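## Task

Pull the stand's spring pin and lift the post exactly 3 holes higher (11.4 cm), then push the pin back in so it locks there; the post must never fall while unpinned, and it must not be brought down quickly even if gripped. Place the wooden block from the desk onto the post's top plate. One or both robots may be used. At the end, release everything and back away; no robot may tip over or finish leaning, and nothing may be counted as done if it stays in place only because a robot holds it.

## Robot and tools

Robots: two identical Hello Robot Stretch 4 units, r1 and r2. Each has an omni-wheel base (rim within 0.23 m of its origin), a lift sliding on a mast, a telescoping arm reaching forward, a three-joint wrist (yaw, pitch, roll) and a two-finger gripper with bendable steel fingers. Each carries head_camera, head_left_camera, head_right_camera (fisheye) and wrist_camera, prefixed r1_ or r2_.

Frames: every robot reports in its own base frame, origin on the floor below the base centre, x ahead, y to the left, z up. hand_pose is the point between the open fingertips, in that frame; its printed value may be a little off. Odometry is relative to where the base stood when the scene began, heading positive leftward, -3.142 to 3.142. Robots know nothing of each other's position; use images, lidar_m and wrist_depth_mm for that.

execute_actions: argument actions is a list holding one action (or empty to just read state and pictures). The action is an object keyed by "r1" and/or "r2". Per robot you may give:
- base: exactly one relative motion from the base's last reported position: translate_m (metres, forward +, -2 to 2), strafe_m (metres, left +, -2 to 2) or rotate_rad (radians, counter-clockwise +, -3.2 to 3.2). These are offsets, not places.
- joints: absolute targets by name: lift_m 0 to 1.2 m; arm_m 0 to 0.55 m extension; wrist_yaw_rad -1.134 to 4.276 (0 ahead, + left, 3.14 stowed back); wrist_pitch_rad -1.117 to 4.259 (0 level, 1.57 pointing down); wrist_roll_rad -1.117 to 4.259 (+ turns clockwise viewed from behind the gripper); gripper_m -0.038 to 0.141, fingertip gap in metres (negative squeezes the tips together). Targets outside a range are clipped and reported; other bad values or unknown keys reject the whole call.
- pace: "slow", "default", "fast" or "max" (base up to 0.1/0.3/0.4/0.6 m/s, 1/2/3/4 rad/s; slower with the lift raised above 0.2).
- contact_limits: {"arm_m": value} from 0 (gentlest) to 0.75 (firmest), 0.5 if omitted; how hard the arm may push before stopping.
- end_of_arm: "enable_torque" alone, to revive wrist or gripper motors that shut off.
All motions in one action begin at once. Anything not mentioned may keep pushing toward its previous target. cameras picks which images come back (names above, "all", or [] for none); an unknown name rejects the call. If a result reports a stop, later movement calls in the same reply are skipped.

wait: seconds, 0 to 10; nothing new is commanded, returns state and images. zoom_image: camera plus region [x0, y0, x1, y1] in pixels of that camera's latest image, origin top-left, at most 504x504. read_manual: only returns licence texts. finished_scene: scene number; ends the scene permanently and reports success, so call it only once the result is stable.

Result lines: base_status and joint_status tell how each commanded motion ended: done (base done means wheels turned the full amount, slip included), off_target, contact_stop_at_<key> (part met something and went slack), limit_stop_at_<name> (e.g. own_body, tilt), time_out, torque_fault (wrist motor went limp until enable_torque). on_its_own describes uncommanded parts; "held at" there is the target, not the position. lidar_m: 12 distances in metres from the base origin, sector 1 straight ahead then counter-clockwise in 30-degree steps (4 left, 7 behind, 10 right); "-" means nothing seen or closer than 0.25 m. wrist_depth_mm: 7x7 grid of median depths, 100 to 2000 mm, rows from top left. motor_effort: percent of maximum, + toward higher joint values, bracket is peak during the last action; for wheel_0..2, + turns the base right. A load in a level gripper moves wrist pitch effort away from 0. turned_by_wheels versus turned_by_imu differing by over ~0.1 rad suggests a collision or slip. base_tilt in degrees, forward and right positive, with a fixed bias of up to ~1.5.

Gripping: command a gap smaller than the object; the smaller, the firmer, pulling it toward the wrist. Neither the reading nor "done" proves a hold; at non-negative targets a firm grip changes gripper effort. Tips pressed into a surface below can jam; lift to free them. To unfold at the start, send lift_m 0.4 with wrist_yaw_rad 0 together. Pitching up (below -0.2) with large roll risks self-collision stops.

Things to avoid: letting the unpinned post fall or lowering it fast; robots pressing against each other (bases touching then driving further is a hard press, and no line reports robot contact); a robot tipping or leaning over 6 degrees (heavy load above 1 kg with arm beyond 0.2 while driving or turning, or strong high pushes); dropping the block; wrist torque faults from pushing; two robots carrying one item while their bases travel unequal distances (up to ~3 cm per metre). Loose objects may be nudged occasionally. Finish with grippers open and robots moved away.

Each tool is called after "Call:" as a command line: name --argument value for each argument, lists and objects as JSON in quotes; but a table of rows of numbers goes row by row, as --pt "numbers of a row", without its own name.

## Session

Call:
execute_actions --actions '[]'

Scene clock: 0.00 s.
r1.base_odometry: x=+0.000 y=+0.000 heading=+0.000 (m, m, rad; r1's odometry frame)
r1.turned_by_wheels: +0.000 (rad since the last result)
r1.turned_by_imu: +0.000 (rad since the last result)
r1.base_tilt: forward=+1.0 right=+0.3 (deg)
r1.lidar_m: 1.02 1.01 1.11 1.65 4.30 2.84 2.77 2.73 1.27 0.98 0.98 1.06
r1.base_status: not commanded
r1.joint_positions: lift_m=+0.212 arm_m=+0.000 wrist_yaw_rad=+3.073 wrist_pitch_rad=-0.014 wrist_roll_rad=-0.010 gripper_m=+0.057
r1.joint_status: not commanded
r1.motor_effort: lift_m=+21 arm_m=-1 wrist_yaw_rad=+2 wrist_pitch_rad=-6 wrist_roll_rad=+1 gripper_m=-2 wheel_0=+0 wheel_1=+0 wheel_2=+1 (%)
r1.hand_pose: x=-0.1113 y=+0.1069 z=+0.3948 quat_wxyz=(+0.034, +0.007, -0.005, +0.999) (m; r1's base frame)
r1.wrist_depth_mm: - 144 - - - - - / - 126 - - - - - / 103 135 206 - - - - / 119 145 - - - - - / - - - - - - - / 1397 1499 202 1336 197 1182 1229 / 960 1025 917 - 960 891 891
r2.base_odometry: x=+0.000 y=+0.000 heading=+0.000 (m, m, rad; r2's odometry frame)
r2.turned_by_wheels: +0.000 (rad since the last result)
r2.turned_by_imu: +0.000 (rad since the last result)
r2.base_tilt: forward=-1.0 right=+0.7 (deg)
r2.lidar_m: 2.48 2.19 1.45 1.34 1.35 1.74 2.80 2.81 2.77 3.34 3.44 1.28
r2.base_status: not commanded
r2.joint_positions: lift_m=+0.269 arm_m=-0.003 wrist_yaw_rad=+3.077 wrist_pitch_rad=+0.001 wrist_roll_rad=+0.003 gripper_m=+0.057
r2.joint_status: not commanded
r2.motor_effort: lift_m=+19 arm_m=+0 wrist_yaw_rad=-2 wrist_pitch_rad=-8 wrist_roll_rad=+0 gripper_m=-3 wheel_0=+0 wheel_1=+0 wheel_2=+0 (%)
r2.hand_pose: x=-0.1139 y=+0.1060 z=+0.4467 quat_wxyz=(+0.032, +0.000, +0.001, +0.999) (m; r2's base frame)
r2.wrist_depth_mm: - 135 - - - - 1499 / - 131 281 - - - 1464 / 108 137 225 - - - 1464 / 136 164 - - - - 1464 / - - - - - - 1464 / 1430 1430 194 1464 192 1499 1397 / 1008 946 1025 - 1078 991 1060
pictures: r1_head_camera, r1_head_left_camera, r1_head_right_camera, r1_wrist_camera, r2_head_camera, r2_head_left_camera, r2_head_right_camera, r2_wrist_camera
Images, in order (width x height): r1_head_camera 420x560, r1_head_left_camera 420x672, r1_head_right_camera 420x672, r1_wrist_camera 616x392, r2_head_camera 420x560, r2_head_left_camera 420x672, r2_head_right_camera 420x672, r2_wrist_camera 616x392.

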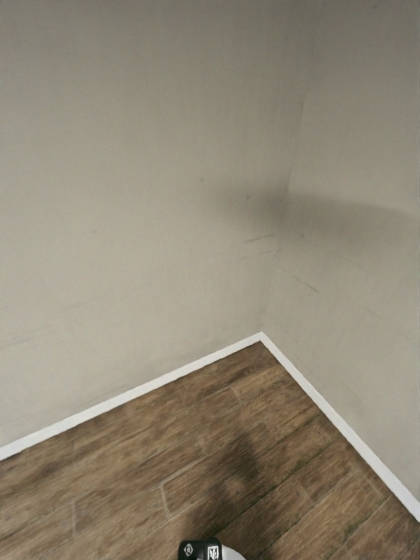

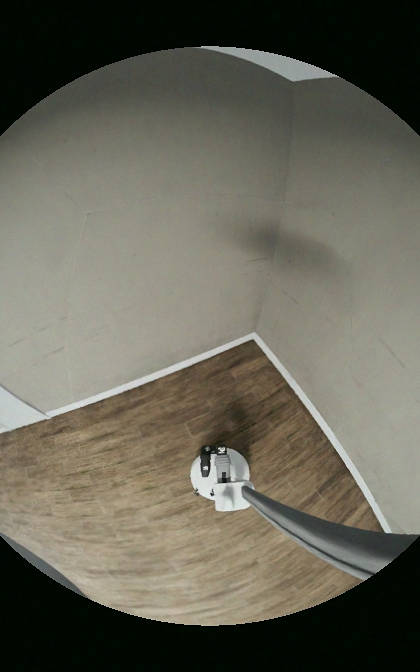

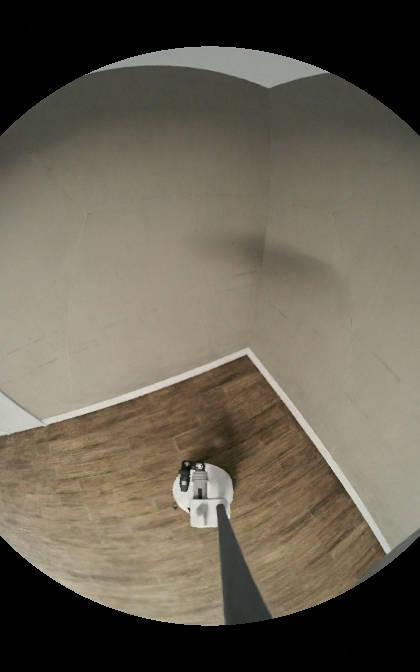

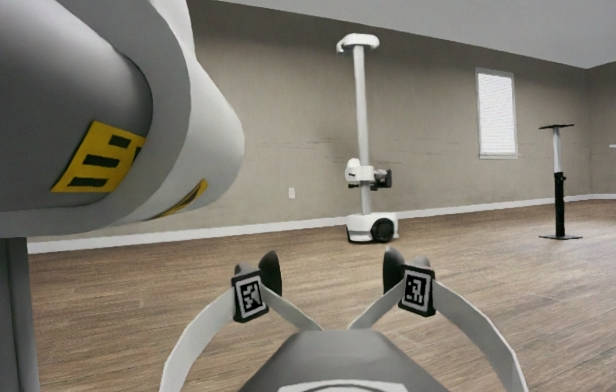

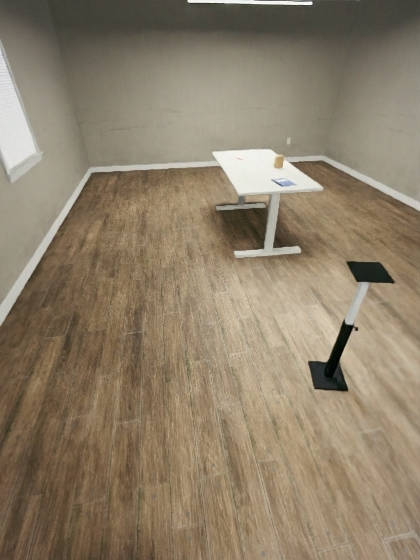

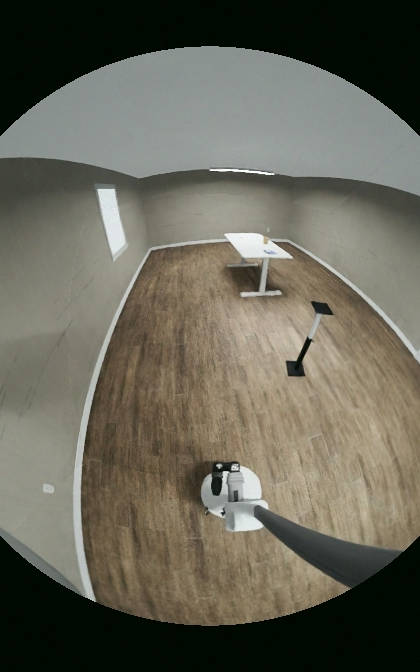

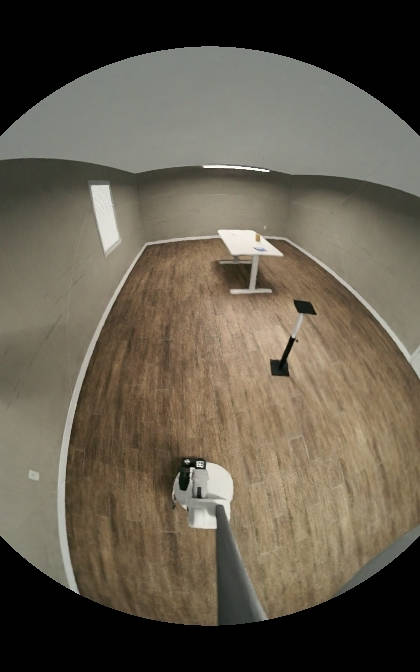

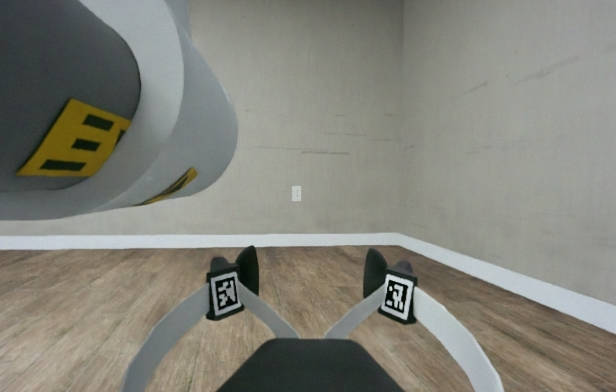

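Call:
execute_actions --actions '[{"r1":{"base":{"rotate_rad":2.23},"joints":{"lift_m":0.4,"wrist_yaw_rad":0,"gripper_m":0.1},"pace":"fast"},"r2":{"base":{"strafe_m":-0.7},"joints":{"lift_m":0.55,"wrist_yaw_rad":0,"gripper_m":0.12},"pace":"fast"}}]' --cameras '[]'

Call:
execute_actions --actions '[{"r1":{"base":{"translate_m":2.0},"joints":{"lift_m":0.27},"pace":"max"},"r2":{"base":{"translate_m":0.3},"pace":"fast"}}]' --cameras '["r1_head_camera","r2_head_camera","r2_wrist_camera"]'

Scene clock: 4.13 s.
r1.base_odometry: x=+0.000 y=+0.000 heading=+2.230 (m, m, rad; r1's odometry frame)
r1.turned_by_wheels: +2.230 (rad since the last result)
r1.turned_by_imu: +2.194 (rad since the last result)
r1.base_tilt: forward=+0.9 right=+0.6 (deg)
r1.lidar_m: 3.08 2.18 3.74 2.04 1.16 0.97 0.96 1.13 1.00 1.01 1.20 2.00
r1.base_status: done
r1.joint_positions: lift_m=+0.400 arm_m=+0.000 wrist_yaw_rad=+0.001 wrist_pitch_rad=-0.014 wrist_roll_rad=-0.010 gripper_m=+0.100
r1.joint_status: all done
r1.motor_effort: lift_m=+22(26) arm_m=-1(1) wrist_yaw_rad=+1(4) wrist_pitch_rad=-6(6) wrist_roll_rad=+0(1) gripper_m=-1(2) wheel_0=-1(10) wheel_1=-1(12) wheel_2=+1(13) (%)
r1.hand_pose: x=+0.4591 y=-0.0873 z=+0.5822 quat_wxyz=(+1.000, -0.005, -0.007, +0.000) (m; r1's base frame)
r1.wrist_depth_mm: - - - - - - - / - - - - - - - / - - - - - - - / - - - - - - - / - - - - - - - / 1808 1983 200 1921 1618 1576 1756 / 1430 1397 1397 - 1366 1281 1255
r2.base_odometry: x=+0.000 y=-0.700 heading=+0.000 (m, m, rad; r2's odometry frame)
r2.turned_by_wheels: +0.000 (rad since the last result)
r2.turned_by_imu: -0.001 (rad since the last result)
r2.base_tilt: forward=-1.0 right=+0.7 (deg)
r2.lidar_m: 1.06 3.33 2.21 2.03 2.06 2.63 2.69 2.74 2.18 2.67 2.72 3.45
r2.base_status: done
r2.joint_positions: lift_m=+0.550 arm_m=-0.003 wrist_yaw_rad=+0.000 wrist_pitch_rad=+0.001 wrist_roll_rad=+0.003 gripper_m=+0.120
r2.joint_status: all done
r2.motor_effort: lift_m=+23(25) arm_m=+0(0) wrist_yaw_rad=-4(13) wrist_pitch_rad=-8(8) wrist_roll_rad=+1(0) gripper_m=-2(4) wheel_0=-1(12) wheel_1=+2(12) wheel_2=+1(1) (%)
r2.hand_pose: x=+0.4568 y=-0.0873 z=+0.7277 quat_wxyz=(+1.000, +0.001, +0.000, +0.000) (m; r2's base frame)
r2.wrist_depth_mm: - - - - - - - / - - - - - - - / - - - - - - - / - - - - - - - / - - - - - - - / - - 1863 - 1921 - - / 1537 1464 1537 - 1661 1499 1576
pictures: none
No camera images: the call's "cameras" was empty. Leave "cameras" out to get every camera's image.

Scene clock: 9.33 s.
r1.base_odometry: x=-1.225 y=+1.581 heading=+2.230 (m, m, rad; r1's odometry frame)
r1.turned_by_wheels: +0.000 (rad since the last result)
r1.turned_by_imu: -0.006 (rad since the last result)
r1.base_tilt: forward=+0.8 right=+0.6 (deg)
r1.lidar_m: 2.27 1.22 0.95 0.95 3.42 2.92 2.93 1.76 1.45 1.49 1.73 2.98
r1.base_status: done
r1.joint_positions: lift_m=+0.270 arm_m=+0.000 wrist_yaw_rad=+0.000 wrist_pitch_rad=-0.014 wrist_roll_rad=-0.010 gripper_m=+0.100
r1.joint_status: all done
r1.motor_effort: lift_m=+20(19) arm_m=-1(1) wrist_yaw_rad=+2(1) wrist_pitch_rad=-6(7) wrist_roll_rad=+1(0) gripper_m=+0(1) wheel_0=+1(10) wheel_1=+1(7) wheel_2=+1(15) (%)
r1.hand_pose: x=+0.4590 y=-0.0874 z=+0.4524 quat_wxyz=(+1.000, -0.005, -0.007, +0.000) (m; r1's base frame)
r1.wrist_depth_mm: - - - - - - - / - - - - - - - / - - - - - - - / - - - - - - - / - - - - - - - / 1708 1661 201 1537 1255 1255 1366 / 1160 1098 1098 - 1098 1008 1008
r2.base_odometry: x=+0.300 y=-0.700 heading=+0.000 (m, m, rad; r2's odometry frame)
r2.turned_by_wheels: +0.000 (rad since the last result)
r2.turned_by_imu: -0.002 (rad since the last result)
r2.base_tilt: forward=-0.9 right=+0.7 (deg)
r2.lidar_m: 0.75 3.42 2.26 2.07 2.10 2.66 3.00 3.06 2.89 0.95 1.13 3.43
r2.base_status: done
r2.joint_positions: lift_m=+0.550 arm_m=-0.003 wrist_yaw_rad=+0.000 wrist_pitch_rad=+0.001 wrist_roll_rad=+0.003 gripper_m=+0.120
r2.joint_status: not commanded
r2.motor_effort: lift_m=+23(23) arm_m=+0(0) wrist_yaw_rad=-3(3) wrist_pitch_rad=-8(7) wrist_roll_rad=-1(1) gripper_m=+1(0) wheel_0=+0(6) wheel_1=-1(9) wheel_2=+1(14) (%)
r2.hand_pose: x=+0.4568 y=-0.0874 z=+0.7277 quat_wxyz=(+1.000, +0.001, +0.000, +0.000) (m; r2's base frame)
r2.wrist_depth_mm: - - - - - - - / - - - - - - - / - - - - - - - / - - - - - - - / - - - - - - - / - - 1863 1921 1921 - - / 1537 1464 1537 - 1618 1537 1576
pictures: r1_head_camera, r2_head_camera, r2_wrist_camera
camera_calibration (this result's frames):
r2_wrist_camera: T_world_to_cam=[[0.00750473, -0.999538, 0.029444, -0.111601], [-0.0325314, -0.0296733, -0.99903, 0.788718], [0.999443, 0.00653959, -0.032739, -0.206954], [0, 0, 0, 1]] pos_world=[0.233334, -0.0867924, 0.784463]
Images, in order (width x height): r1_head_camera 420x560, r2_head_camera 420x560, r2_wrist_camera 616x392.

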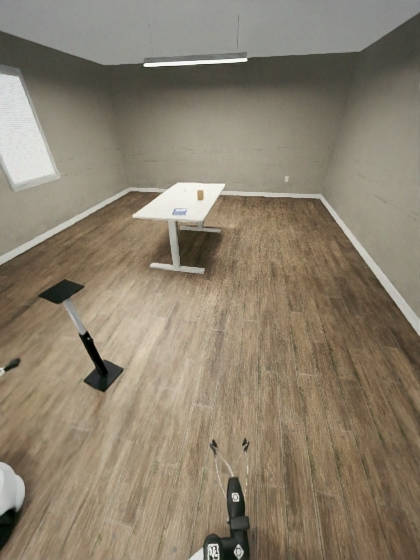

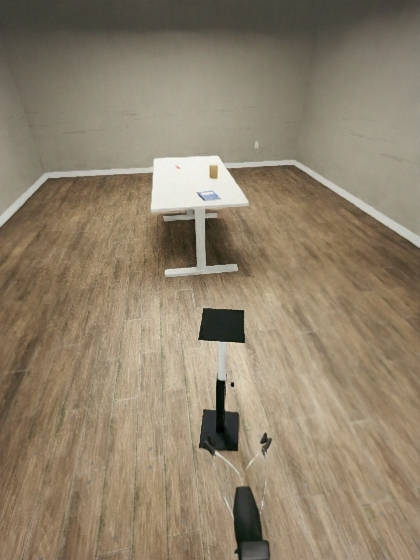

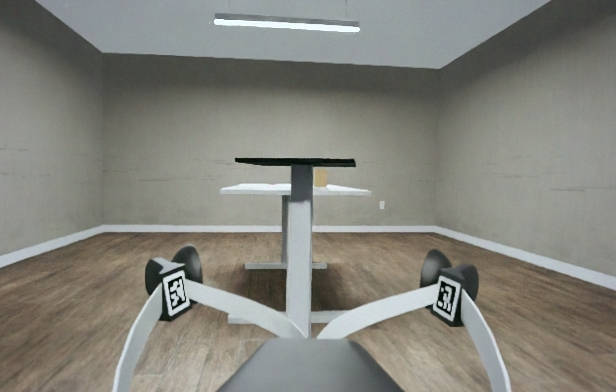

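Call:
execute_actions --actions '[{"r1":{"base":{"translate_m":0.61},"pace":"fast"},"r2":{"base":{"strafe_m":0.013},"joints":{"arm_m":0.25,"lift_m":0.58}}}]' --cameras '[]'

Call:
execute_actions --actions '[{"r1":{"base":{"rotate_rad":1.12},"pace":"fast"},"r2":{"base":{"translate_m":0.1},"pace":"slow"}}]' --cameras '["r1_head_camera","r1_wrist_camera","r2_head_camera","r2_wrist_camera"]'

Scene clock: 13.07 s.
r1.base_odometry: x=-1.599 y=+2.063 heading=+2.231 (m, m, rad; r1's odometry frame)
r1.turned_by_wheels: +0.000 (rad since the last result)
r1.turned_by_imu: -0.001 (rad since the last result)
r1.base_tilt: forward=+0.9 right=+0.4 (deg)
r1.lidar_m: 1.65 1.86 0.78 0.83 0.94 3.53 3.51 1.91 1.63 1.65 1.93 3.22
r1.base_status: done
r1.joint_positions: lift_m=+0.270 arm_m=+0.000 wrist_yaw_rad=+0.000 wrist_pitch_rad=-0.014 wrist_roll_rad=-0.010 gripper_m=+0.100
r1.joint_status: not commanded
r1.motor_effort: lift_m=+20(20) arm_m=-1(1) wrist_yaw_rad=+2(2) wrist_pitch_rad=-6(6) wrist_roll_rad=+0(1) gripper_m=-2(0) wheel_0=+3(9) wheel_1=+2(7) wheel_2=+1(11) (%)
r1.hand_pose: x=+0.4590 y=-0.0874 z=+0.4524 quat_wxyz=(+1.000, -0.005, -0.007, +0.000) (m; r1's base frame)
r1.wrist_depth_mm: - - - - - - - / - - - - - - - / - - - - - - - / - - - - - - - / - - - - - - - / 1708 1661 200 1576 1308 1205 1397 / 1160 1118 1098 - 1098 1008 1008
r2.base_odometry: x=+0.300 y=-0.687 heading=+0.000 (m, m, rad; r2's odometry frame)
r2.turned_by_wheels: +0.000 (rad since the last result)
r2.turned_by_imu: -0.001 (rad since the last result)
r2.base_tilt: forward=-0.9 right=+0.9 (deg)
r2.lidar_m: 0.76 3.36 2.24 2.06 2.08 2.64 3.01 3.04 2.93 2.68 0.94 1.30
r2.base_status: done
r2.joint_positions: lift_m=+0.580 arm_m=+0.249 wrist_yaw_rad=+0.000 wrist_pitch_rad=+0.001 wrist_roll_rad=+0.003 gripper_m=+0.120
r2.joint_status: all done
r2.motor_effort: lift_m=+24(25) arm_m=+8(8) wrist_yaw_rad=-2(1) wrist_pitch_rad=-8(8) wrist_roll_rad=+0(0) gripper_m=+0(1) wheel_0=+0(7) wheel_1=+1(7) wheel_2=+0(0) (%)
r2.hand_pose: x=+0.7080 y=-0.0874 z=+0.7577 quat_wxyz=(+1.000, +0.001, +0.000, +0.000) (m; r2's base frame)
r2.wrist_depth_mm: - - - - - - - / - - - - - - - / - - - - - - - / - - - 1808 - - - / - - - - - - - / - - - 330 - - - / 1576 1499 1618 - 1661 1576 1618
pictures: none
No camera images: the call's "cameras" was empty. Leave "cameras" out to get every camera's image.

Scene clock: 15.33 s.
r1.base_odometry: x=-1.599 y=+2.063 heading=-2.933 (m, m, rad; r1's odometry frame)
r1.turned_by_wheels: +1.120 (rad since the last result)
r1.turned_by_imu: +1.102 (rad since the last result)
r1.base_tilt: forward=+0.8 right=+0.5 (deg)
r1.lidar_m: 0.77 0.88 1.04 3.53 3.07 1.84 1.63 1.65 1.96 3.70 1.65 1.95
r1.base_status: done
r1.joint_positions: lift_m=+0.270 arm_m=+0.000 wrist_yaw_rad=+0.000 wrist_pitch_rad=-0.014 wrist_roll_rad=-0.010 gripper_m=+0.100
r1.joint_status: not commanded
r1.motor_effort: lift_m=+20(20) arm_m=-1(1) wrist_yaw_rad=+3(2) wrist_pitch_rad=-5(6) wrist_roll_rad=+1(1) gripper_m=+0(1) wheel_0=-1(10) wheel_1=-1(10) wheel_2=-1(10) (%)
r1.hand_pose: x=+0.4590 y=-0.0874 z=+0.4524 quat_wxyz=(+1.000, -0.005, -0.007, +0.000) (m; r1's base frame)
r1.wrist_depth_mm: 691 683 640 627 - - - / - - - - - - - / - - - - - - - / - - - - - - - / - - - - - - - / 1661 1661 200 647 1255 1229 1397 / 707 1118 1078 - 1118 991 991
r2.base_odometry: x=+0.400 y=-0.687 heading=+0.000 (m, m, rad; r2's odometry frame)
r2.turned_by_wheels: +0.000 (rad since the last result)
r2.turned_by_imu: -0.001 (rad since the last result)
r2.base_tilt: forward=-0.9 right=+0.8 (deg)
r2.lidar_m: 0.71 3.39 2.27 2.07 2.09 2.69 3.12 3.14 2.90 2.66 0.88 0.76
r2.base_status: done
r2.joint_positions: lift_m=+0.580 arm_m=+0.249 wrist_yaw_rad=+0.000 wrist_pitch_rad=+0.001 wrist_roll_rad=+0.003 gripper_m=+0.120
r2.joint_status: not commanded
r2.motor_effort: lift_m=+24(24) arm_m=+8(8) wrist_yaw_rad=-2(1) wrist_pitch_rad=-8(7) wrist_roll_rad=+2(1) gripper_m=+1(3) wheel_0=+2(4) wheel_1=+1(5) wheel_2=-1(6) (%)
r2.hand_pose: x=+0.7080 y=-0.0874 z=+0.7577 quat_wxyz=(+1.000, +0.001, +0.000, +0.000) (m; r2's base frame)
r2.wrist_depth_mm: - - - - - - - / - - - - - - - / - - - - - - - / - - - 226 - - - / - - - 229 - - - / - - - 229 - - - / 1576 1499 1618 - 1708 1537 1661
pictures: r1_head_camera, r1_wrist_camera, r2_head_camera, r2_wrist_camera
camera_calibration (this result's frames):
r1_wrist_camera: T_world_to_cam=[[0.0474208, -0.998058, -0.0403832, -0.0777872], [-0.0197042, 0.0394862, -0.999026, 0.51495], [0.998681, 0.0481703, -0.0177934, -0.21809], [0, 0, 0, 1]] pos_world=[0.231638, -0.0874642, 0.507427]
r2_wrist_camera: T_world_to_cam=[[0.00743843, -0.999539, 0.0294448, -0.114341], [-0.0324225, -0.0296712, -0.999034, 0.826761], [0.999447, 0.00647657, -0.0326282, -0.457159], [0, 0, 0, 1]] pos_world=[0.484562, -0.0867965, 0.814413]
Images, in order (width x height): r1_head_camera 420x560, r1_wrist_camera 616x392, r2_head_camera 420x560, r2_wrist_camera 616x392.

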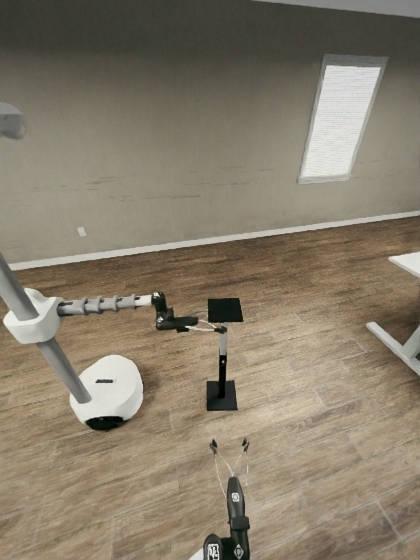

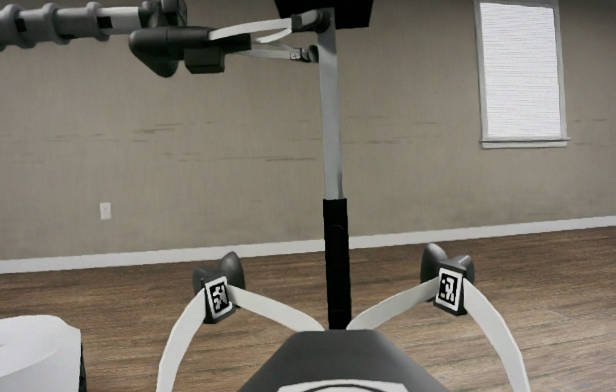

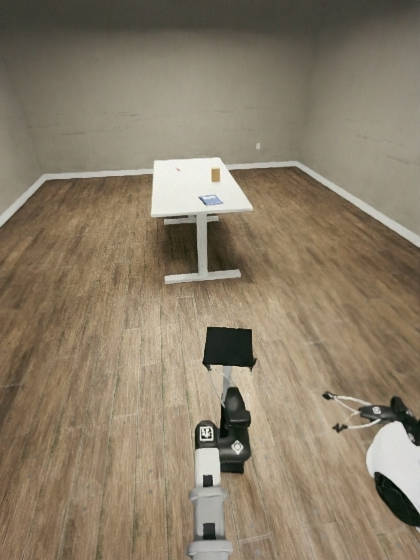

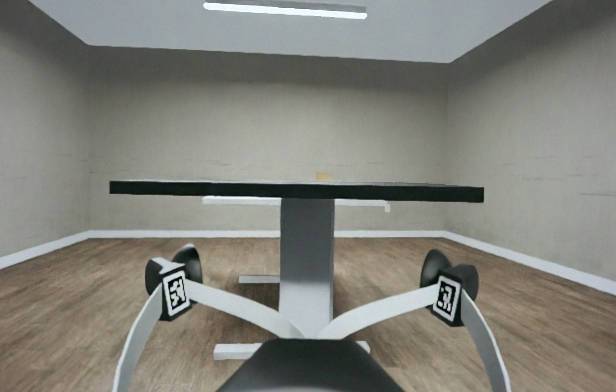

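Call:
execute_actions --actions '[{"r1":{"base":{"translate_m":0.15},"joints":{"arm_m":0.1,"gripper_m":0.07}},"r2":{"joints":{"arm_m":0.27,"lift_m":0.603,"gripper_m":0.05},"pace":"slow"}}]' --cameras '["r1_wrist_camera","r2_head_right_camera","r2_wrist_camera"]'

Call:
zoom_image --camera "r1_wrist_camera" --region '[240,170,440,330]'

Call:
zoom_image --camera "r2_head_right_camera" --region '[170,330,310,460]'

Scene clock: 18.90 s.
r1.base_odometry: x=-1.746 y=+2.032 heading=-2.932 (m, m, rad; r1's odometry frame)
r1.turned_by_wheels: +0.001 (rad since the last result)
r1.turned_by_imu: +0.000 (rad since the last result)
r1.base_tilt: forward=+0.8 right=+0.6 (deg)
r1.lidar_m: 0.65 0.73 0.80 3.55 3.33 2.03 1.78 1.80 2.15 4.04 1.61 3.30
r1.base_status: done
r1.joint_positions: lift_m=+0.270 arm_m=+0.099 wrist_yaw_rad=+0.000 wrist_pitch_rad=-0.014 wrist_roll_rad=-0.010 gripper_m=+0.070
r1.joint_status: all done
r1.motor_effort: lift_m=+20(20) arm_m=+5(7) wrist_yaw_rad=+3(3) wrist_pitch_rad=-6(6) wrist_roll_rad=+1(1) gripper_m=-3(0) wheel_0=+4(7) wheel_1=+4(7) wheel_2=+0(10) (%)
r1.hand_pose: x=+0.5584 y=-0.0874 z=+0.4524 quat_wxyz=(+1.000, -0.005, -0.007, +0.000) (m; r1's base frame)
r1.wrist_depth_mm: - - - - - - - / - - - - - - - / - - - - - - - / - - - - - - - / - - - - - - - / 1756 1661 206 384 214 1336 1366 / 1160 1098 1060 - 1098 1008 1008
r2.base_odometry: x=+0.400 y=-0.687 heading=+0.000 (m, m, rad; r2's odometry frame)
r2.turned_by_wheels: +0.000 (rad since the last result)
r2.turned_by_imu: -0.001 (rad since the last result)
r2.base_tilt: forward=-1.0 right=+0.8 (deg)
r2.lidar_m: 0.70 3.38 2.23 2.06 2.10 2.64 3.11 3.13 2.90 2.66 0.77 0.68
r2.base_status: not commanded
r2.joint_positions: lift_m=+0.603 arm_m=+0.269 wrist_yaw_rad=+0.000 wrist_pitch_rad=+0.001 wrist_roll_rad=+0.003 gripper_m=+0.050
r2.joint_status: all done
r2.motor_effort: lift_m=+24(26) arm_m=+7(6) wrist_yaw_rad=+1(3) wrist_pitch_rad=-7(8) wrist_roll_rad=+1(1) gripper_m=-2(1) wheel_0=+2(2) wheel_1=+1(1) wheel_2=-1(1) (%)
r2.hand_pose: x=+0.7280 y=-0.0874 z=+0.7806 quat_wxyz=(+1.000, +0.001, +0.000, +0.000) (m; r2's base frame)
r2.wrist_depth_mm: - - - - - - - / - - - - - - - / - - - - - - - / - - - - - - - / - 182 185 158 160 - - / - - 193 208 189 - - / 1618 1537 1661 - 1708 1576 1708
pictures: r1_wrist_camera, r2_head_right_camera, r2_wrist_camera
camera_calibration (this result's frames):
r1_wrist_camera: T_world_to_cam=[[0.0473113, -0.998064, -0.0403799, -0.0824713], [-0.0196289, 0.0394884, -0.999027, 0.516889], [0.998687, 0.0480579, -0.0177227, -0.317361], [0, 0, 0, 1]] pos_world=[0.330992, -0.087471, 0.507431]
r2_wrist_camera: T_world_to_cam=[[0.00743837, -0.999539, 0.0294447, -0.115166], [-0.0324226, -0.0296711, -0.999034, 0.850353], [0.999447, 0.00647651, -0.0326284, -0.47637], [0, 0, 0, 1]] pos_world=[0.504534, -0.0867965, 0.83738]
Images, in order (width x height): r1_wrist_camera 616x392, r2_head_right_camera 420x672, r2_wrist_camera 616x392.

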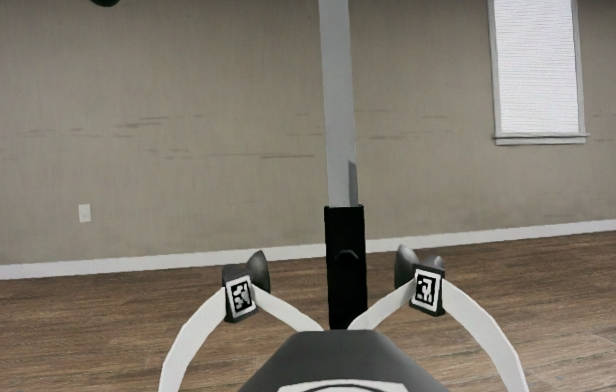

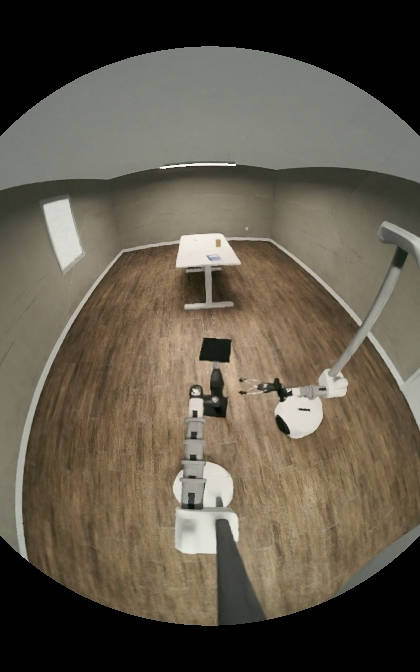

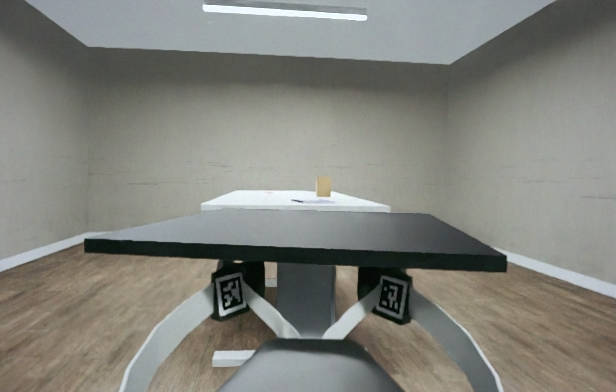

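Region (240, 170, 440, 330) of r1_wrist_camera's 616x392 image, scaled by 2.520; it fills the top 403 rows of this view, and the rest is white.

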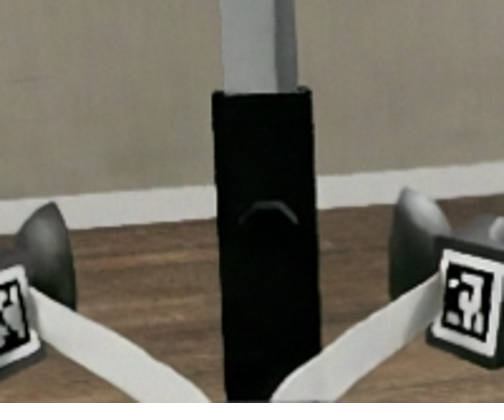

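Region (170, 330, 310, 460) of r2_head_right_camera's 420x672 image, scaled by 3.600, with more detail than that image has; it fills the top 468 rows of this view, and the rest is white.

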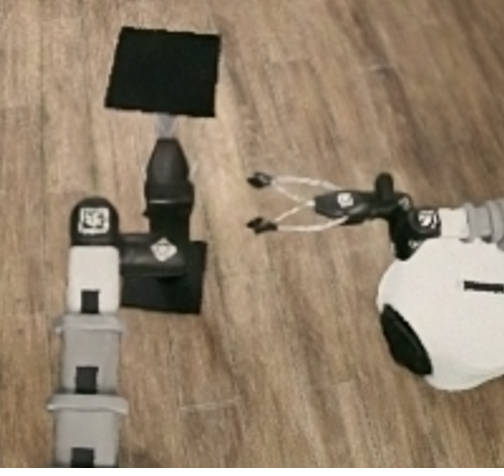

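Call:
execute_actions --actions '[{"r1":{"base":{"strafe_m":-0.016},"joints":{"arm_m":0.2,"lift_m":0.256},"pace":"slow"},"r2":{"joints":{"gripper_m":-0.01}}}]' --cameras '["r1_wrist_camera","r2_head_right_camera","r1_head_left_camera"]'

Call:
zoom_image --camera "r1_wrist_camera" --region '[240,170,440,330]'

Call:
zoom_image --camera "r1_head_left_camera" --region '[180,310,280,410]'

Scene clock: 21.67 s.
r1.base_odometry: x=-1.749 y=+2.047 heading=-2.932 (m, m, rad; r1's odometry frame)
r1.turned_by_wheels: +0.000 (rad since the last result)
r1.turned_by_imu: +0.000 (rad since the last result)
r1.base_tilt: forward=+0.8 right=+0.5 (deg)
r1.lidar_m: 0.65 0.71 0.79 3.56 3.29 2.02 1.77 1.81 2.13 4.02 1.58 3.30
r1.base_status: done
r1.joint_positions: lift_m=+0.256 arm_m=+0.199 wrist_yaw_rad=+0.000 wrist_pitch_rad=-0.014 wrist_roll_rad=-0.010 gripper_m=+0.070
r1.joint_status: all done
r1.motor_effort: lift_m=+18(21) arm_m=+6(8) wrist_yaw_rad=+2(2) wrist_pitch_rad=-5(5) wrist_roll_rad=+1(0) gripper_m=-2(1) wheel_0=+5(8) wheel_1=-3(6) wheel_2=+0(1) (%)
r1.hand_pose: x=+0.6584 y=-0.0874 z=+0.4386 quat_wxyz=(+1.000, -0.005, -0.007, +0.000) (m; r1's base frame)
r1.wrist_depth_mm: - - - - - - - / - - - - - - - / - - - 291 - - - / - - - 327 - - - / - - - 286 - - - / 1708 1661 206 285 214 1255 1366 / 1118 1078 1025 - 1060 946 960
r2.base_odometry: x=+0.400 y=-0.687 heading=+0.001 (m, m, rad; r2's odometry frame)
r2.turned_by_wheels: +0.000 (rad since the last result)
r2.turned_by_imu: +0.000 (rad since the last result)
r2.base_tilt: forward=-0.9 right=+0.8 (deg)
r2.lidar_m: 0.67 3.38 2.27 2.06 2.10 2.65 3.12 3.16 2.90 2.66 0.78 0.70
r2.base_status: not commanded
r2.joint_positions: lift_m=+0.603 arm_m=+0.270 wrist_yaw_rad=+0.007 wrist_pitch_rad=+0.001 wrist_roll_rad=+0.003 gripper_m=-0.009
r2.joint_status: all done
r2.on_its_own: wrist_yaw_rad is at rest, and its effort (-22) is outside its rest range (-13 to +13)
r2.motor_effort: lift_m=+25(24) arm_m=+2(8) wrist_yaw_rad=-22(23) wrist_pitch_rad=-9(9) wrist_roll_rad=+2(1) gripper_m=-25(21) wheel_0=+1(2) wheel_1=+1(1) wheel_2=+6(6) (%)
r2.hand_pose: x=+0.7296 y=-0.0854 z=+0.7805 quat_wxyz=(+1.000, +0.001, +0.001, +0.004) (m; r2's base frame)
r2.wrist_depth_mm: - - - - - - - / - - - - - - - / - - - - - - - / - - - - - - - / - - 182 159 162 140 - / - - 182 204 180 - - / 1576 1464 1661 - 1661 1499 1661
pictures: r1_head_left_camera, r1_wrist_camera, r2_head_right_camera
camera_calibration (this result's frames):
r1_wrist_camera: T_world_to_cam=[[0.0473113, -0.998064, -0.0403798, -0.087759], [-0.0196289, 0.0394883, -0.999027, 0.505042], [0.998687, 0.0480579, -0.0177227, -0.417439], [0, 0, 0, 1]] pos_world=[0.430957, -0.087471, 0.493609]
Images, in order (width x height): r1_head_left_camera 420x672, r1_wrist_camera 616x392, r2_head_right_camera 420x672.

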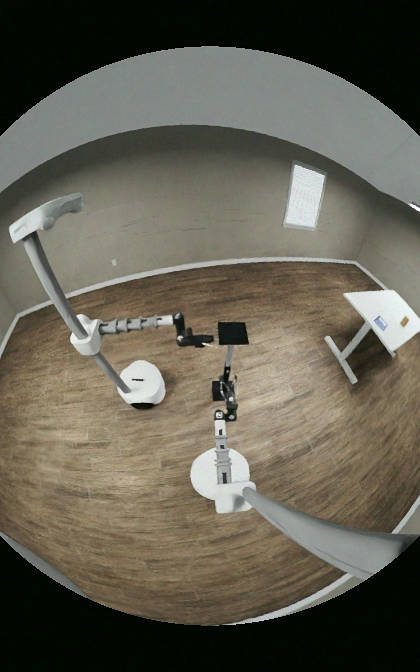

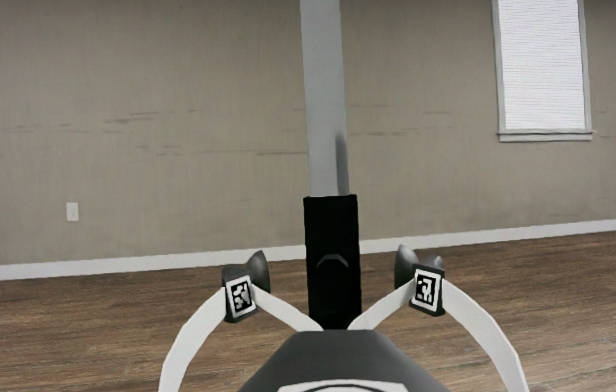

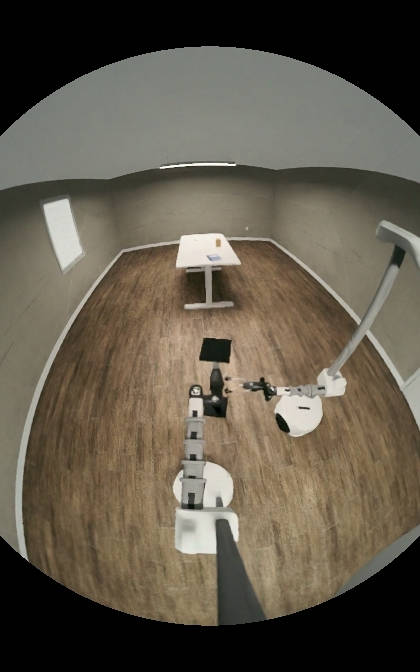

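Region (240, 170, 440, 330) of r1_wrist_camera's 616x392 image, scaled by 2.520; it fills the top 403 rows of this view, and the rest is white.

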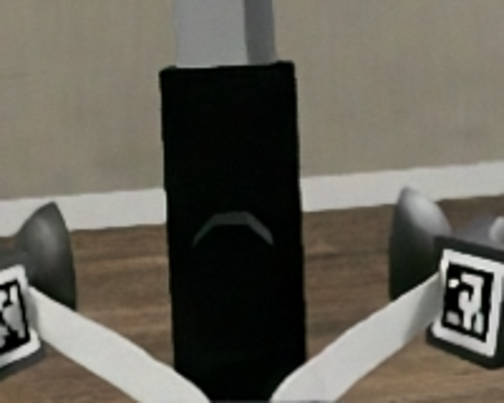

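Region (180, 310, 280, 410) of r1_head_left_camera's 420x672 image, scaled by 5.040, with more detail than that image has.

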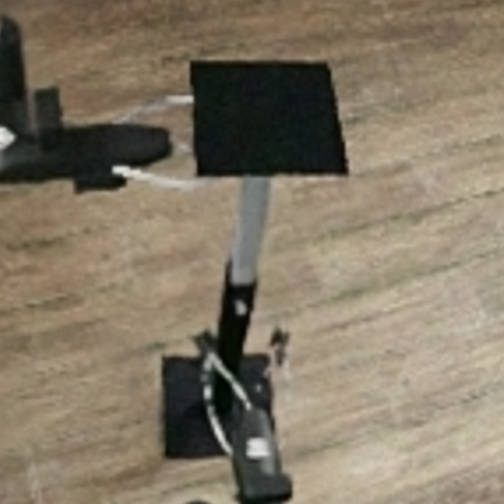

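Call:
execute_actions --actions '[{"r1":{"joints":{"arm_m":0.222,"gripper_m":0.045},"pace":"slow"},"r2":{"joints":{"arm_m":0.28,"wrist_yaw_rad":0.015,"lift_m":0.606},"pace":"slow"}}]' --cameras '[]'

Call:
execute_actions --actions '[{"r1":{"joints":{"gripper_m":-0.01}}}]' --cameras '["r1_wrist_camera"]'

Call:
execute_actions --actions '[{"r1":{"joints":{"arm_m":0.205},"pace":"slow"}}]' --cameras '["r1_wrist_camera","r1_head_left_camera"]'

Call:
zoom_image --camera "r1_head_left_camera" --region '[200,340,260,400]'

Scene clock: 23.53 s.
r1.base_odometry: x=-1.749 y=+2.047 heading=-2.932 (m, m, rad; r1's odometry frame)
r1.turned_by_wheels: +0.000 (rad since the last result)
r1.turned_by_imu: +0.000 (rad since the last result)
r1.base_tilt: forward=+0.9 right=+0.6 (deg)
r1.lidar_m: 0.65 0.70 0.82 3.57 3.35 2.00 1.78 1.79 2.15 4.03 1.59 3.30
r1.base_status: not commanded
r1.joint_positions: lift_m=+0.256 arm_m=+0.221 wrist_yaw_rad=+0.000 wrist_pitch_rad=-0.014 wrist_roll_rad=-0.010 gripper_m=+0.045
r1.joint_status: all done
r1.motor_effort: lift_m=+18(18) arm_m=+6(7) wrist_yaw_rad=+2(2) wrist_pitch_rad=-6(6) wrist_roll_rad=+1(1) gripper_m=-2(4) wheel_0=+5(5) wheel_1=-3(3) wheel_2=+0(0) (%)
r1.hand_pose: x=+0.6803 y=-0.0874 z=+0.4386 quat_wxyz=(+1.000, -0.005, -0.007, +0.000) (m; r1's base frame)
r1.wrist_depth_mm: - - - - - - - / - - - 270 - - - / - - - 268 - - - / - - - - - - - / - - - 263 - - - / 1661 1661 1336 262 198 1397 1336 / 1098 1118 991 - 1042 946 976
r2.base_odometry: x=+0.400 y=-0.687 heading=+0.000 (m, m, rad; r2's odometry frame)
r2.turned_by_wheels: -0.001 (rad since the last result)
r2.turned_by_imu: -0.001 (rad since the last result)
r2.base_tilt: forward=-0.9 right=+0.7 (deg)
r2.lidar_m: 0.68 3.39 2.24 2.06 2.11 2.66 3.11 3.14 2.92 2.65 0.78 0.70
r2.base_status: not commanded
r2.joint_positions: lift_m=+0.606 arm_m=+0.278 wrist_yaw_rad=+0.009 wrist_pitch_rad=+0.004 wrist_roll_rad=+0.003 gripper_m=-0.010
r2.joint_status: all done
r2.on_its_own: wrist_yaw_rad is at rest, and its effort (+14) is outside its rest range (-13 to +13)
r2.motor_effort: lift_m=+26(26) arm_m=+12(10) wrist_yaw_rad=+14(18) wrist_pitch_rad=-16(18) wrist_roll_rad=+1(1) gripper_m=-13(21) wheel_0=+1(1) wheel_1=+0(0) wheel_2=-3(6) (%)
r2.hand_pose: x=+0.7380 y=-0.0848 z=+0.7827 quat_wxyz=(+1.000, +0.001, +0.002, +0.005) (m; r2's base frame)
r2.wrist_depth_mm: - - - - - - - / - - - - - - - / - - - - - - - / - - - - - - - / - 185 157 160 139 141 - / - - 183 200 182 - - / 1576 1464 1618 - 1618 1499 1708
pictures: none
No camera images: the call's "cameras" was empty. Leave "cameras" out to get every camera's image.

Scene clock: 24.87 s.
r1.base_odometry: x=-1.749 y=+2.047 heading=-2.932 (m, m, rad; r1's odometry frame)
r1.turned_by_wheels: +0.000 (rad since the last result)
r1.turned_by_imu: +0.000 (rad since the last result)
r1.base_tilt: forward=+1.0 right=+0.6 (deg)
r1.lidar_m: 0.66 0.70 0.80 3.56 3.32 2.03 1.79 1.79 2.14 4.03 1.58 3.31
r1.base_status: not commanded
r1.joint_positions: lift_m=+0.256 arm_m=+0.222 wrist_yaw_rad=+0.002 wrist_pitch_rad=-0.014 wrist_roll_rad=-0.010 gripper_m=-0.009
r1.joint_status: all done
r1.motor_effort: lift_m=+18(18) arm_m=+2(6) wrist_yaw_rad=-3(3) wrist_pitch_rad=-6(6) wrist_roll_rad=+1(1) gripper_m=-17(18) wheel_0=+4(5) wheel_1=-3(3) wheel_2=+1(0) (%)
r1.hand_pose: x=+0.6811 y=-0.0869 z=+0.4386 quat_wxyz=(+1.000, -0.005, -0.007, +0.001) (m; r1's base frame)
r1.wrist_depth_mm: - - - - - - - / - - - 267 - - - / - - - 267 - - - / - - - - - - - / - - - 260 - - - / 1618 1618 185 213 190 1229 1366 / 1118 1060 991 - 1060 931 960
r2.base_odometry: x=+0.400 y=-0.687 heading=+0.000 (m, m, rad; r2's odometry frame)
r2.turned_by_wheels: +0.000 (rad since the last result)
r2.turned_by_imu: +0.000 (rad since the last result)
r2.base_tilt: forward=-1.1 right=+0.7 (deg)
r2.lidar_m: 0.71 3.40 2.25 2.07 2.11 2.67 3.12 3.13 2.94 2.65 0.78 0.68
r2.base_status: not commanded
r2.joint_positions: lift_m=+0.606 arm_m=+0.278 wrist_yaw_rad=+0.009 wrist_pitch_rad=+0.004 wrist_roll_rad=+0.003 gripper_m=-0.010
r2.joint_status: not commanded
r2.on_its_own: wrist_yaw_rad is at rest, and its effort (+15) is outside its rest range (-13 to +13)
r2.motor_effort: lift_m=+26(25) arm_m=+12(12) wrist_yaw_rad=+15(15) wrist_pitch_rad=-16(16) wrist_roll_rad=-2(1) gripper_m=-12(13) wheel_0=+1(0) wheel_1=+0(0) wheel_2=-4(3) (%)
r2.hand_pose: x=+0.7380 y=-0.0848 z=+0.7827 quat_wxyz=(+1.000, +0.001, +0.002, +0.005) (m; r2's base frame)
r2.wrist_depth_mm: - - - - - - - / - - - - - - - / - - - - - - - / - - - - - - - / - 185 157 160 139 141 - / - - 183 200 182 - - / 1618 1464 1618 - 1661 1499 1661
pictures: r1_wrist_camera
camera_calibration (this result's frames):
r1_wrist_camera: T_world_to_cam=[[0.0492053, -0.997972, -0.0403852, -0.0895699], [-0.0198145, 0.0394508, -0.999025, 0.505558], [0.998592, 0.0499576, -0.0178331, -0.439937], [0, 0, 0, 1]] pos_world=[0.453742, -0.0873547, 0.493602]
Images, in order (width x height): r1_wrist_camera 616x392.

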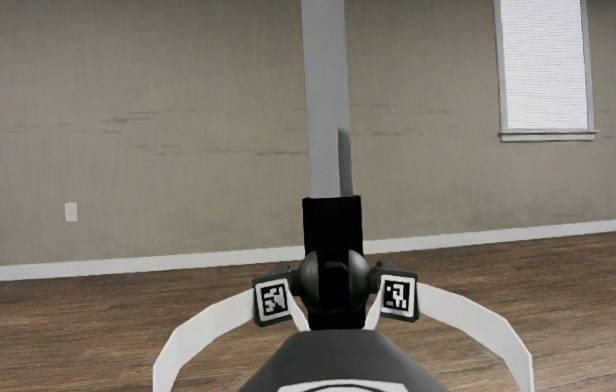

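Scene clock: 25.97 s.
r1.base_odometry: x=-1.749 y=+2.047 heading=-2.932 (m, m, rad; r1's odometry frame)
r1.turned_by_wheels: +0.000 (rad since the last result)
r1.turned_by_imu: +0.000 (rad since the last result)
r1.base_tilt: forward=+1.1 right=+0.6 (deg)
r1.lidar_m: 0.64 0.71 0.80 3.57 3.33 2.00 1.78 1.81 2.17 4.01 1.58 3.30
r1.base_status: not commanded
r1.joint_positions: lift_m=+0.256 arm_m=+0.207 wrist_yaw_rad=+0.002 wrist_pitch_rad=-0.014 wrist_roll_rad=-0.010 gripper_m=-0.009
r1.joint_status: all done
r1.motor_effort: lift_m=+18(18) arm_m=-9(8) wrist_yaw_rad=-4(5) wrist_pitch_rad=-6(7) wrist_roll_rad=+0(1) gripper_m=-16(17) wheel_0=+4(4) wheel_1=-3(3) wheel_2=+1(1) (%)
r1.hand_pose: x=+0.6661 y=-0.0868 z=+0.4386 quat_wxyz=(+1.000, -0.005, -0.007, +0.001) (m; r1's base frame)
r1.wrist_depth_mm: - - - - - - - / - - - 281 - - - / - - - - - - - / - - - - - - - / - - - 277 - - - / 1661 1618 1308 205 185 1255 1336 / 1118 1060 991 - 1042 931 960
r2.base_odometry: x=+0.400 y=-0.687 heading=+0.000 (m, m, rad; r2's odometry frame)
r2.turned_by_wheels: +0.000 (rad since the last result)
r2.turned_by_imu: +0.000 (rad since the last result)
r2.base_tilt: forward=-0.8 right=+0.7 (deg)
r2.lidar_m: 0.69 3.39 2.25 2.07 2.10 2.65 3.10 3.15 2.92 2.66 0.78 0.70
r2.base_status: not commanded
r2.joint_positions: lift_m=+0.606 arm_m=+0.278 wrist_yaw_rad=+0.009 wrist_pitch_rad=+0.004 wrist_roll_rad=+0.003 gripper_m=-0.010
r2.joint_status: not commanded
r2.on_its_own: wrist_yaw_rad is at rest, and its effort (+15) is outside its rest range (-13 to +13)
r2.motor_effort: lift_m=+26(26) arm_m=+12(12) wrist_yaw_rad=+15(15) wrist_pitch_rad=-16(16) wrist_roll_rad=+1(2) gripper_m=-14(14) wheel_0=+1(1) wheel_1=+0(0) wheel_2=-3(3) (%)
r2.hand_pose: x=+0.7380 y=-0.0848 z=+0.7827 quat_wxyz=(+1.000, +0.001, +0.002, +0.005) (m; r2's base frame)
r2.wrist_depth_mm: - - - - - - - / - - - - - - - / - - - - - - - / - - - - - - - / - 185 157 160 139 141 - / - - 183 200 182 - - / 1618 1464 1618 - 1661 1499 1661
pictures: r1_head_left_camera, r1_wrist_camera
camera_calibration (this result's frames):
r1_wrist_camera: T_world_to_cam=[[0.0495154, -0.997957, -0.040384, -0.0889468], [-0.0198008, 0.0394448, -0.999026, 0.505255], [0.998577, 0.0502667, -0.0178072, -0.424912], [0, 0, 0, 1]] pos_world=[0.438716, -0.0873357, 0.493604]
Images, in order (width x height): r1_head_left_camera 420x672, r1_wrist_camera 616x392.

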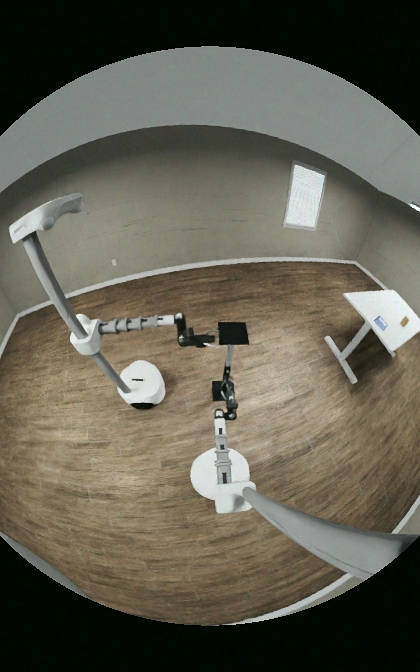

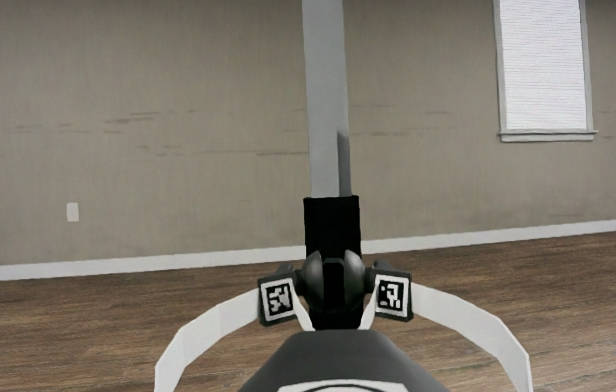

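Region (200, 340, 260, 400) of r1_head_left_camera's 420x672 image, scaled by 8.400, with more detail than that image has.

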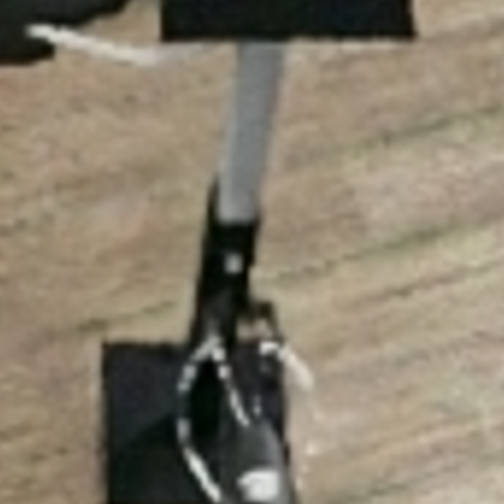

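Call:
execute_actions --actions '[{"r2":{"joints":{"arm_m":0.276,"wrist_yaw_rad":0.009,"lift_m":0.618},"pace":"slow"}}]' --cameras '["r1_wrist_camera","r2_wrist_camera"]'

Scene clock: 27.10 s.
r1.base_odometry: x=-1.749 y=+2.047 heading=-2.932 (m, m, rad; r1's odometry frame)
r1.turned_by_wheels: +0.000 (rad since the last result)
r1.turned_by_imu: +0.000 (rad since the last result)
r1.base_tilt: forward=+0.9 right=+0.6 (deg)
r1.lidar_m: 0.64 0.71 0.81 3.56 3.32 2.03 1.74 1.79 2.14 3.99 1.57 3.30
r1.base_status: not commanded
r1.joint_positions: lift_m=+0.256 arm_m=+0.206 wrist_yaw_rad=+0.000 wrist_pitch_rad=-0.014 wrist_roll_rad=-0.010 gripper_m=-0.010
r1.joint_status: not commanded
r1.motor_effort: lift_m=+18(18) arm_m=-5(9) wrist_yaw_rad=+2(4) wrist_pitch_rad=-6(7) wrist_roll_rad=+1(0) gripper_m=-8(15) wheel_0=+4(3) wheel_1=-2(3) wheel_2=+1(1) (%)
r1.hand_pose: x=+0.6654 y=-0.0874 z=+0.4386 quat_wxyz=(+1.000, -0.005, -0.007, +0.000) (m; r1's base frame)
r1.wrist_depth_mm: - - - - - - - / - - - 285 - - - / - - - 285 - - - / - - - - - - - / - - - 277 - - - / 1618 1618 1464 202 184 1366 1336 / 1118 1138 991 - 1060 904 960
r2.base_odometry: x=+0.400 y=-0.687 heading=+0.000 (m, m, rad; r2's odometry frame)
r2.turned_by_wheels: +0.000 (rad since the last result)
r2.turned_by_imu: +0.000 (rad since the last result)
r2.base_tilt: forward=-0.9 right=+0.6 (deg)
r2.lidar_m: 0.70 3.37 2.24 2.07 2.10 2.63 3.13 3.16 2.93 2.66 0.78 0.71
r2.base_status: not commanded
r2.joint_positions: lift_m=+0.617 arm_m=+0.277 wrist_yaw_rad=+0.007 wrist_pitch_rad=+0.015 wrist_roll_rad=+0.003 gripper_m=-0.009
r2.joint_status: all done
r2.on_its_own: wrist_pitch_rad is at rest, and its effort (-49) is outside its rest range (-23 to +23)
r2.motor_effort: lift_m=+30(30) arm_m=-6(13) wrist_yaw_rad=+6(13) wrist_pitch_rad=-49(50) wrist_roll_rad=-1(2) gripper_m=-15(15) wheel_0=+1(1) wheel_1=+0(0) wheel_2=-3(3) (%)
r2.hand_pose: x=+0.7371 y=-0.0855 z=+0.7910 quat_wxyz=(+1.000, +0.001, +0.008, +0.003) (m; r2's base frame)
r2.wrist_depth_mm: - - - - - - - / - - - - - - - / - - - - - - - / - - - - - - - / - 166 167 149 151 177 - / - - 181 200 179 - - / 1576 1499 1618 - 1618 1464 1618
pictures: r1_wrist_camera, r2_wrist_camera
camera_calibration (this result's frames):
r1_wrist_camera: T_world_to_cam=[[0.0475734, -0.998051, -0.0403813, -0.088189], [-0.0196678, 0.0394832, -0.999027, 0.505187], [0.998674, 0.0483213, -0.0177511, -0.424422], [0, 0, 0, 1]] pos_world=[0.43799, -0.0874549, 0.4936]
r2_wrist_camera: T_world_to_cam=[[0.0145115, -0.999455, 0.029656, -0.118994], [-0.0468114, -0.0303057, -0.998444, 0.871129], [0.998798, 0.0131007, -0.0472256, -0.472523], [0, 0, 0, 1]] pos_world=[0.514461, -0.0863388, 0.850987]
Images, in order (width x height): r1_wrist_camera 616x392, r2_wrist_camera 616x392.

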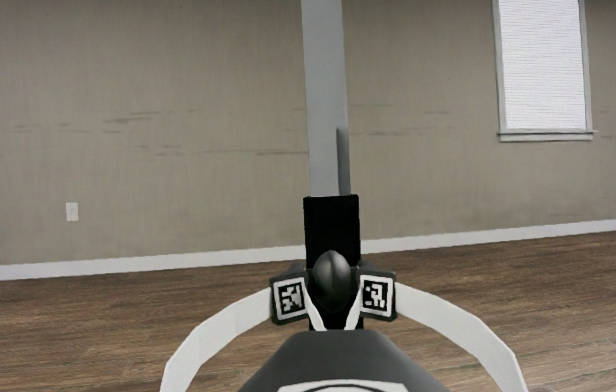

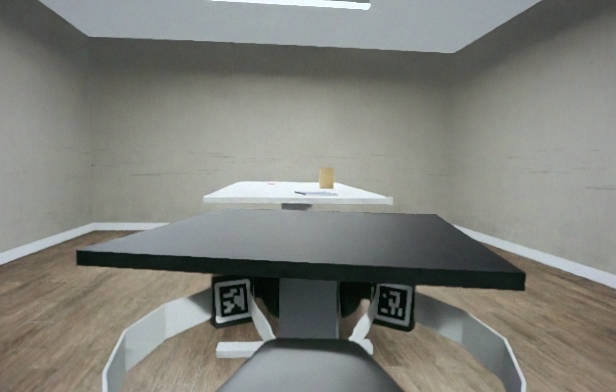

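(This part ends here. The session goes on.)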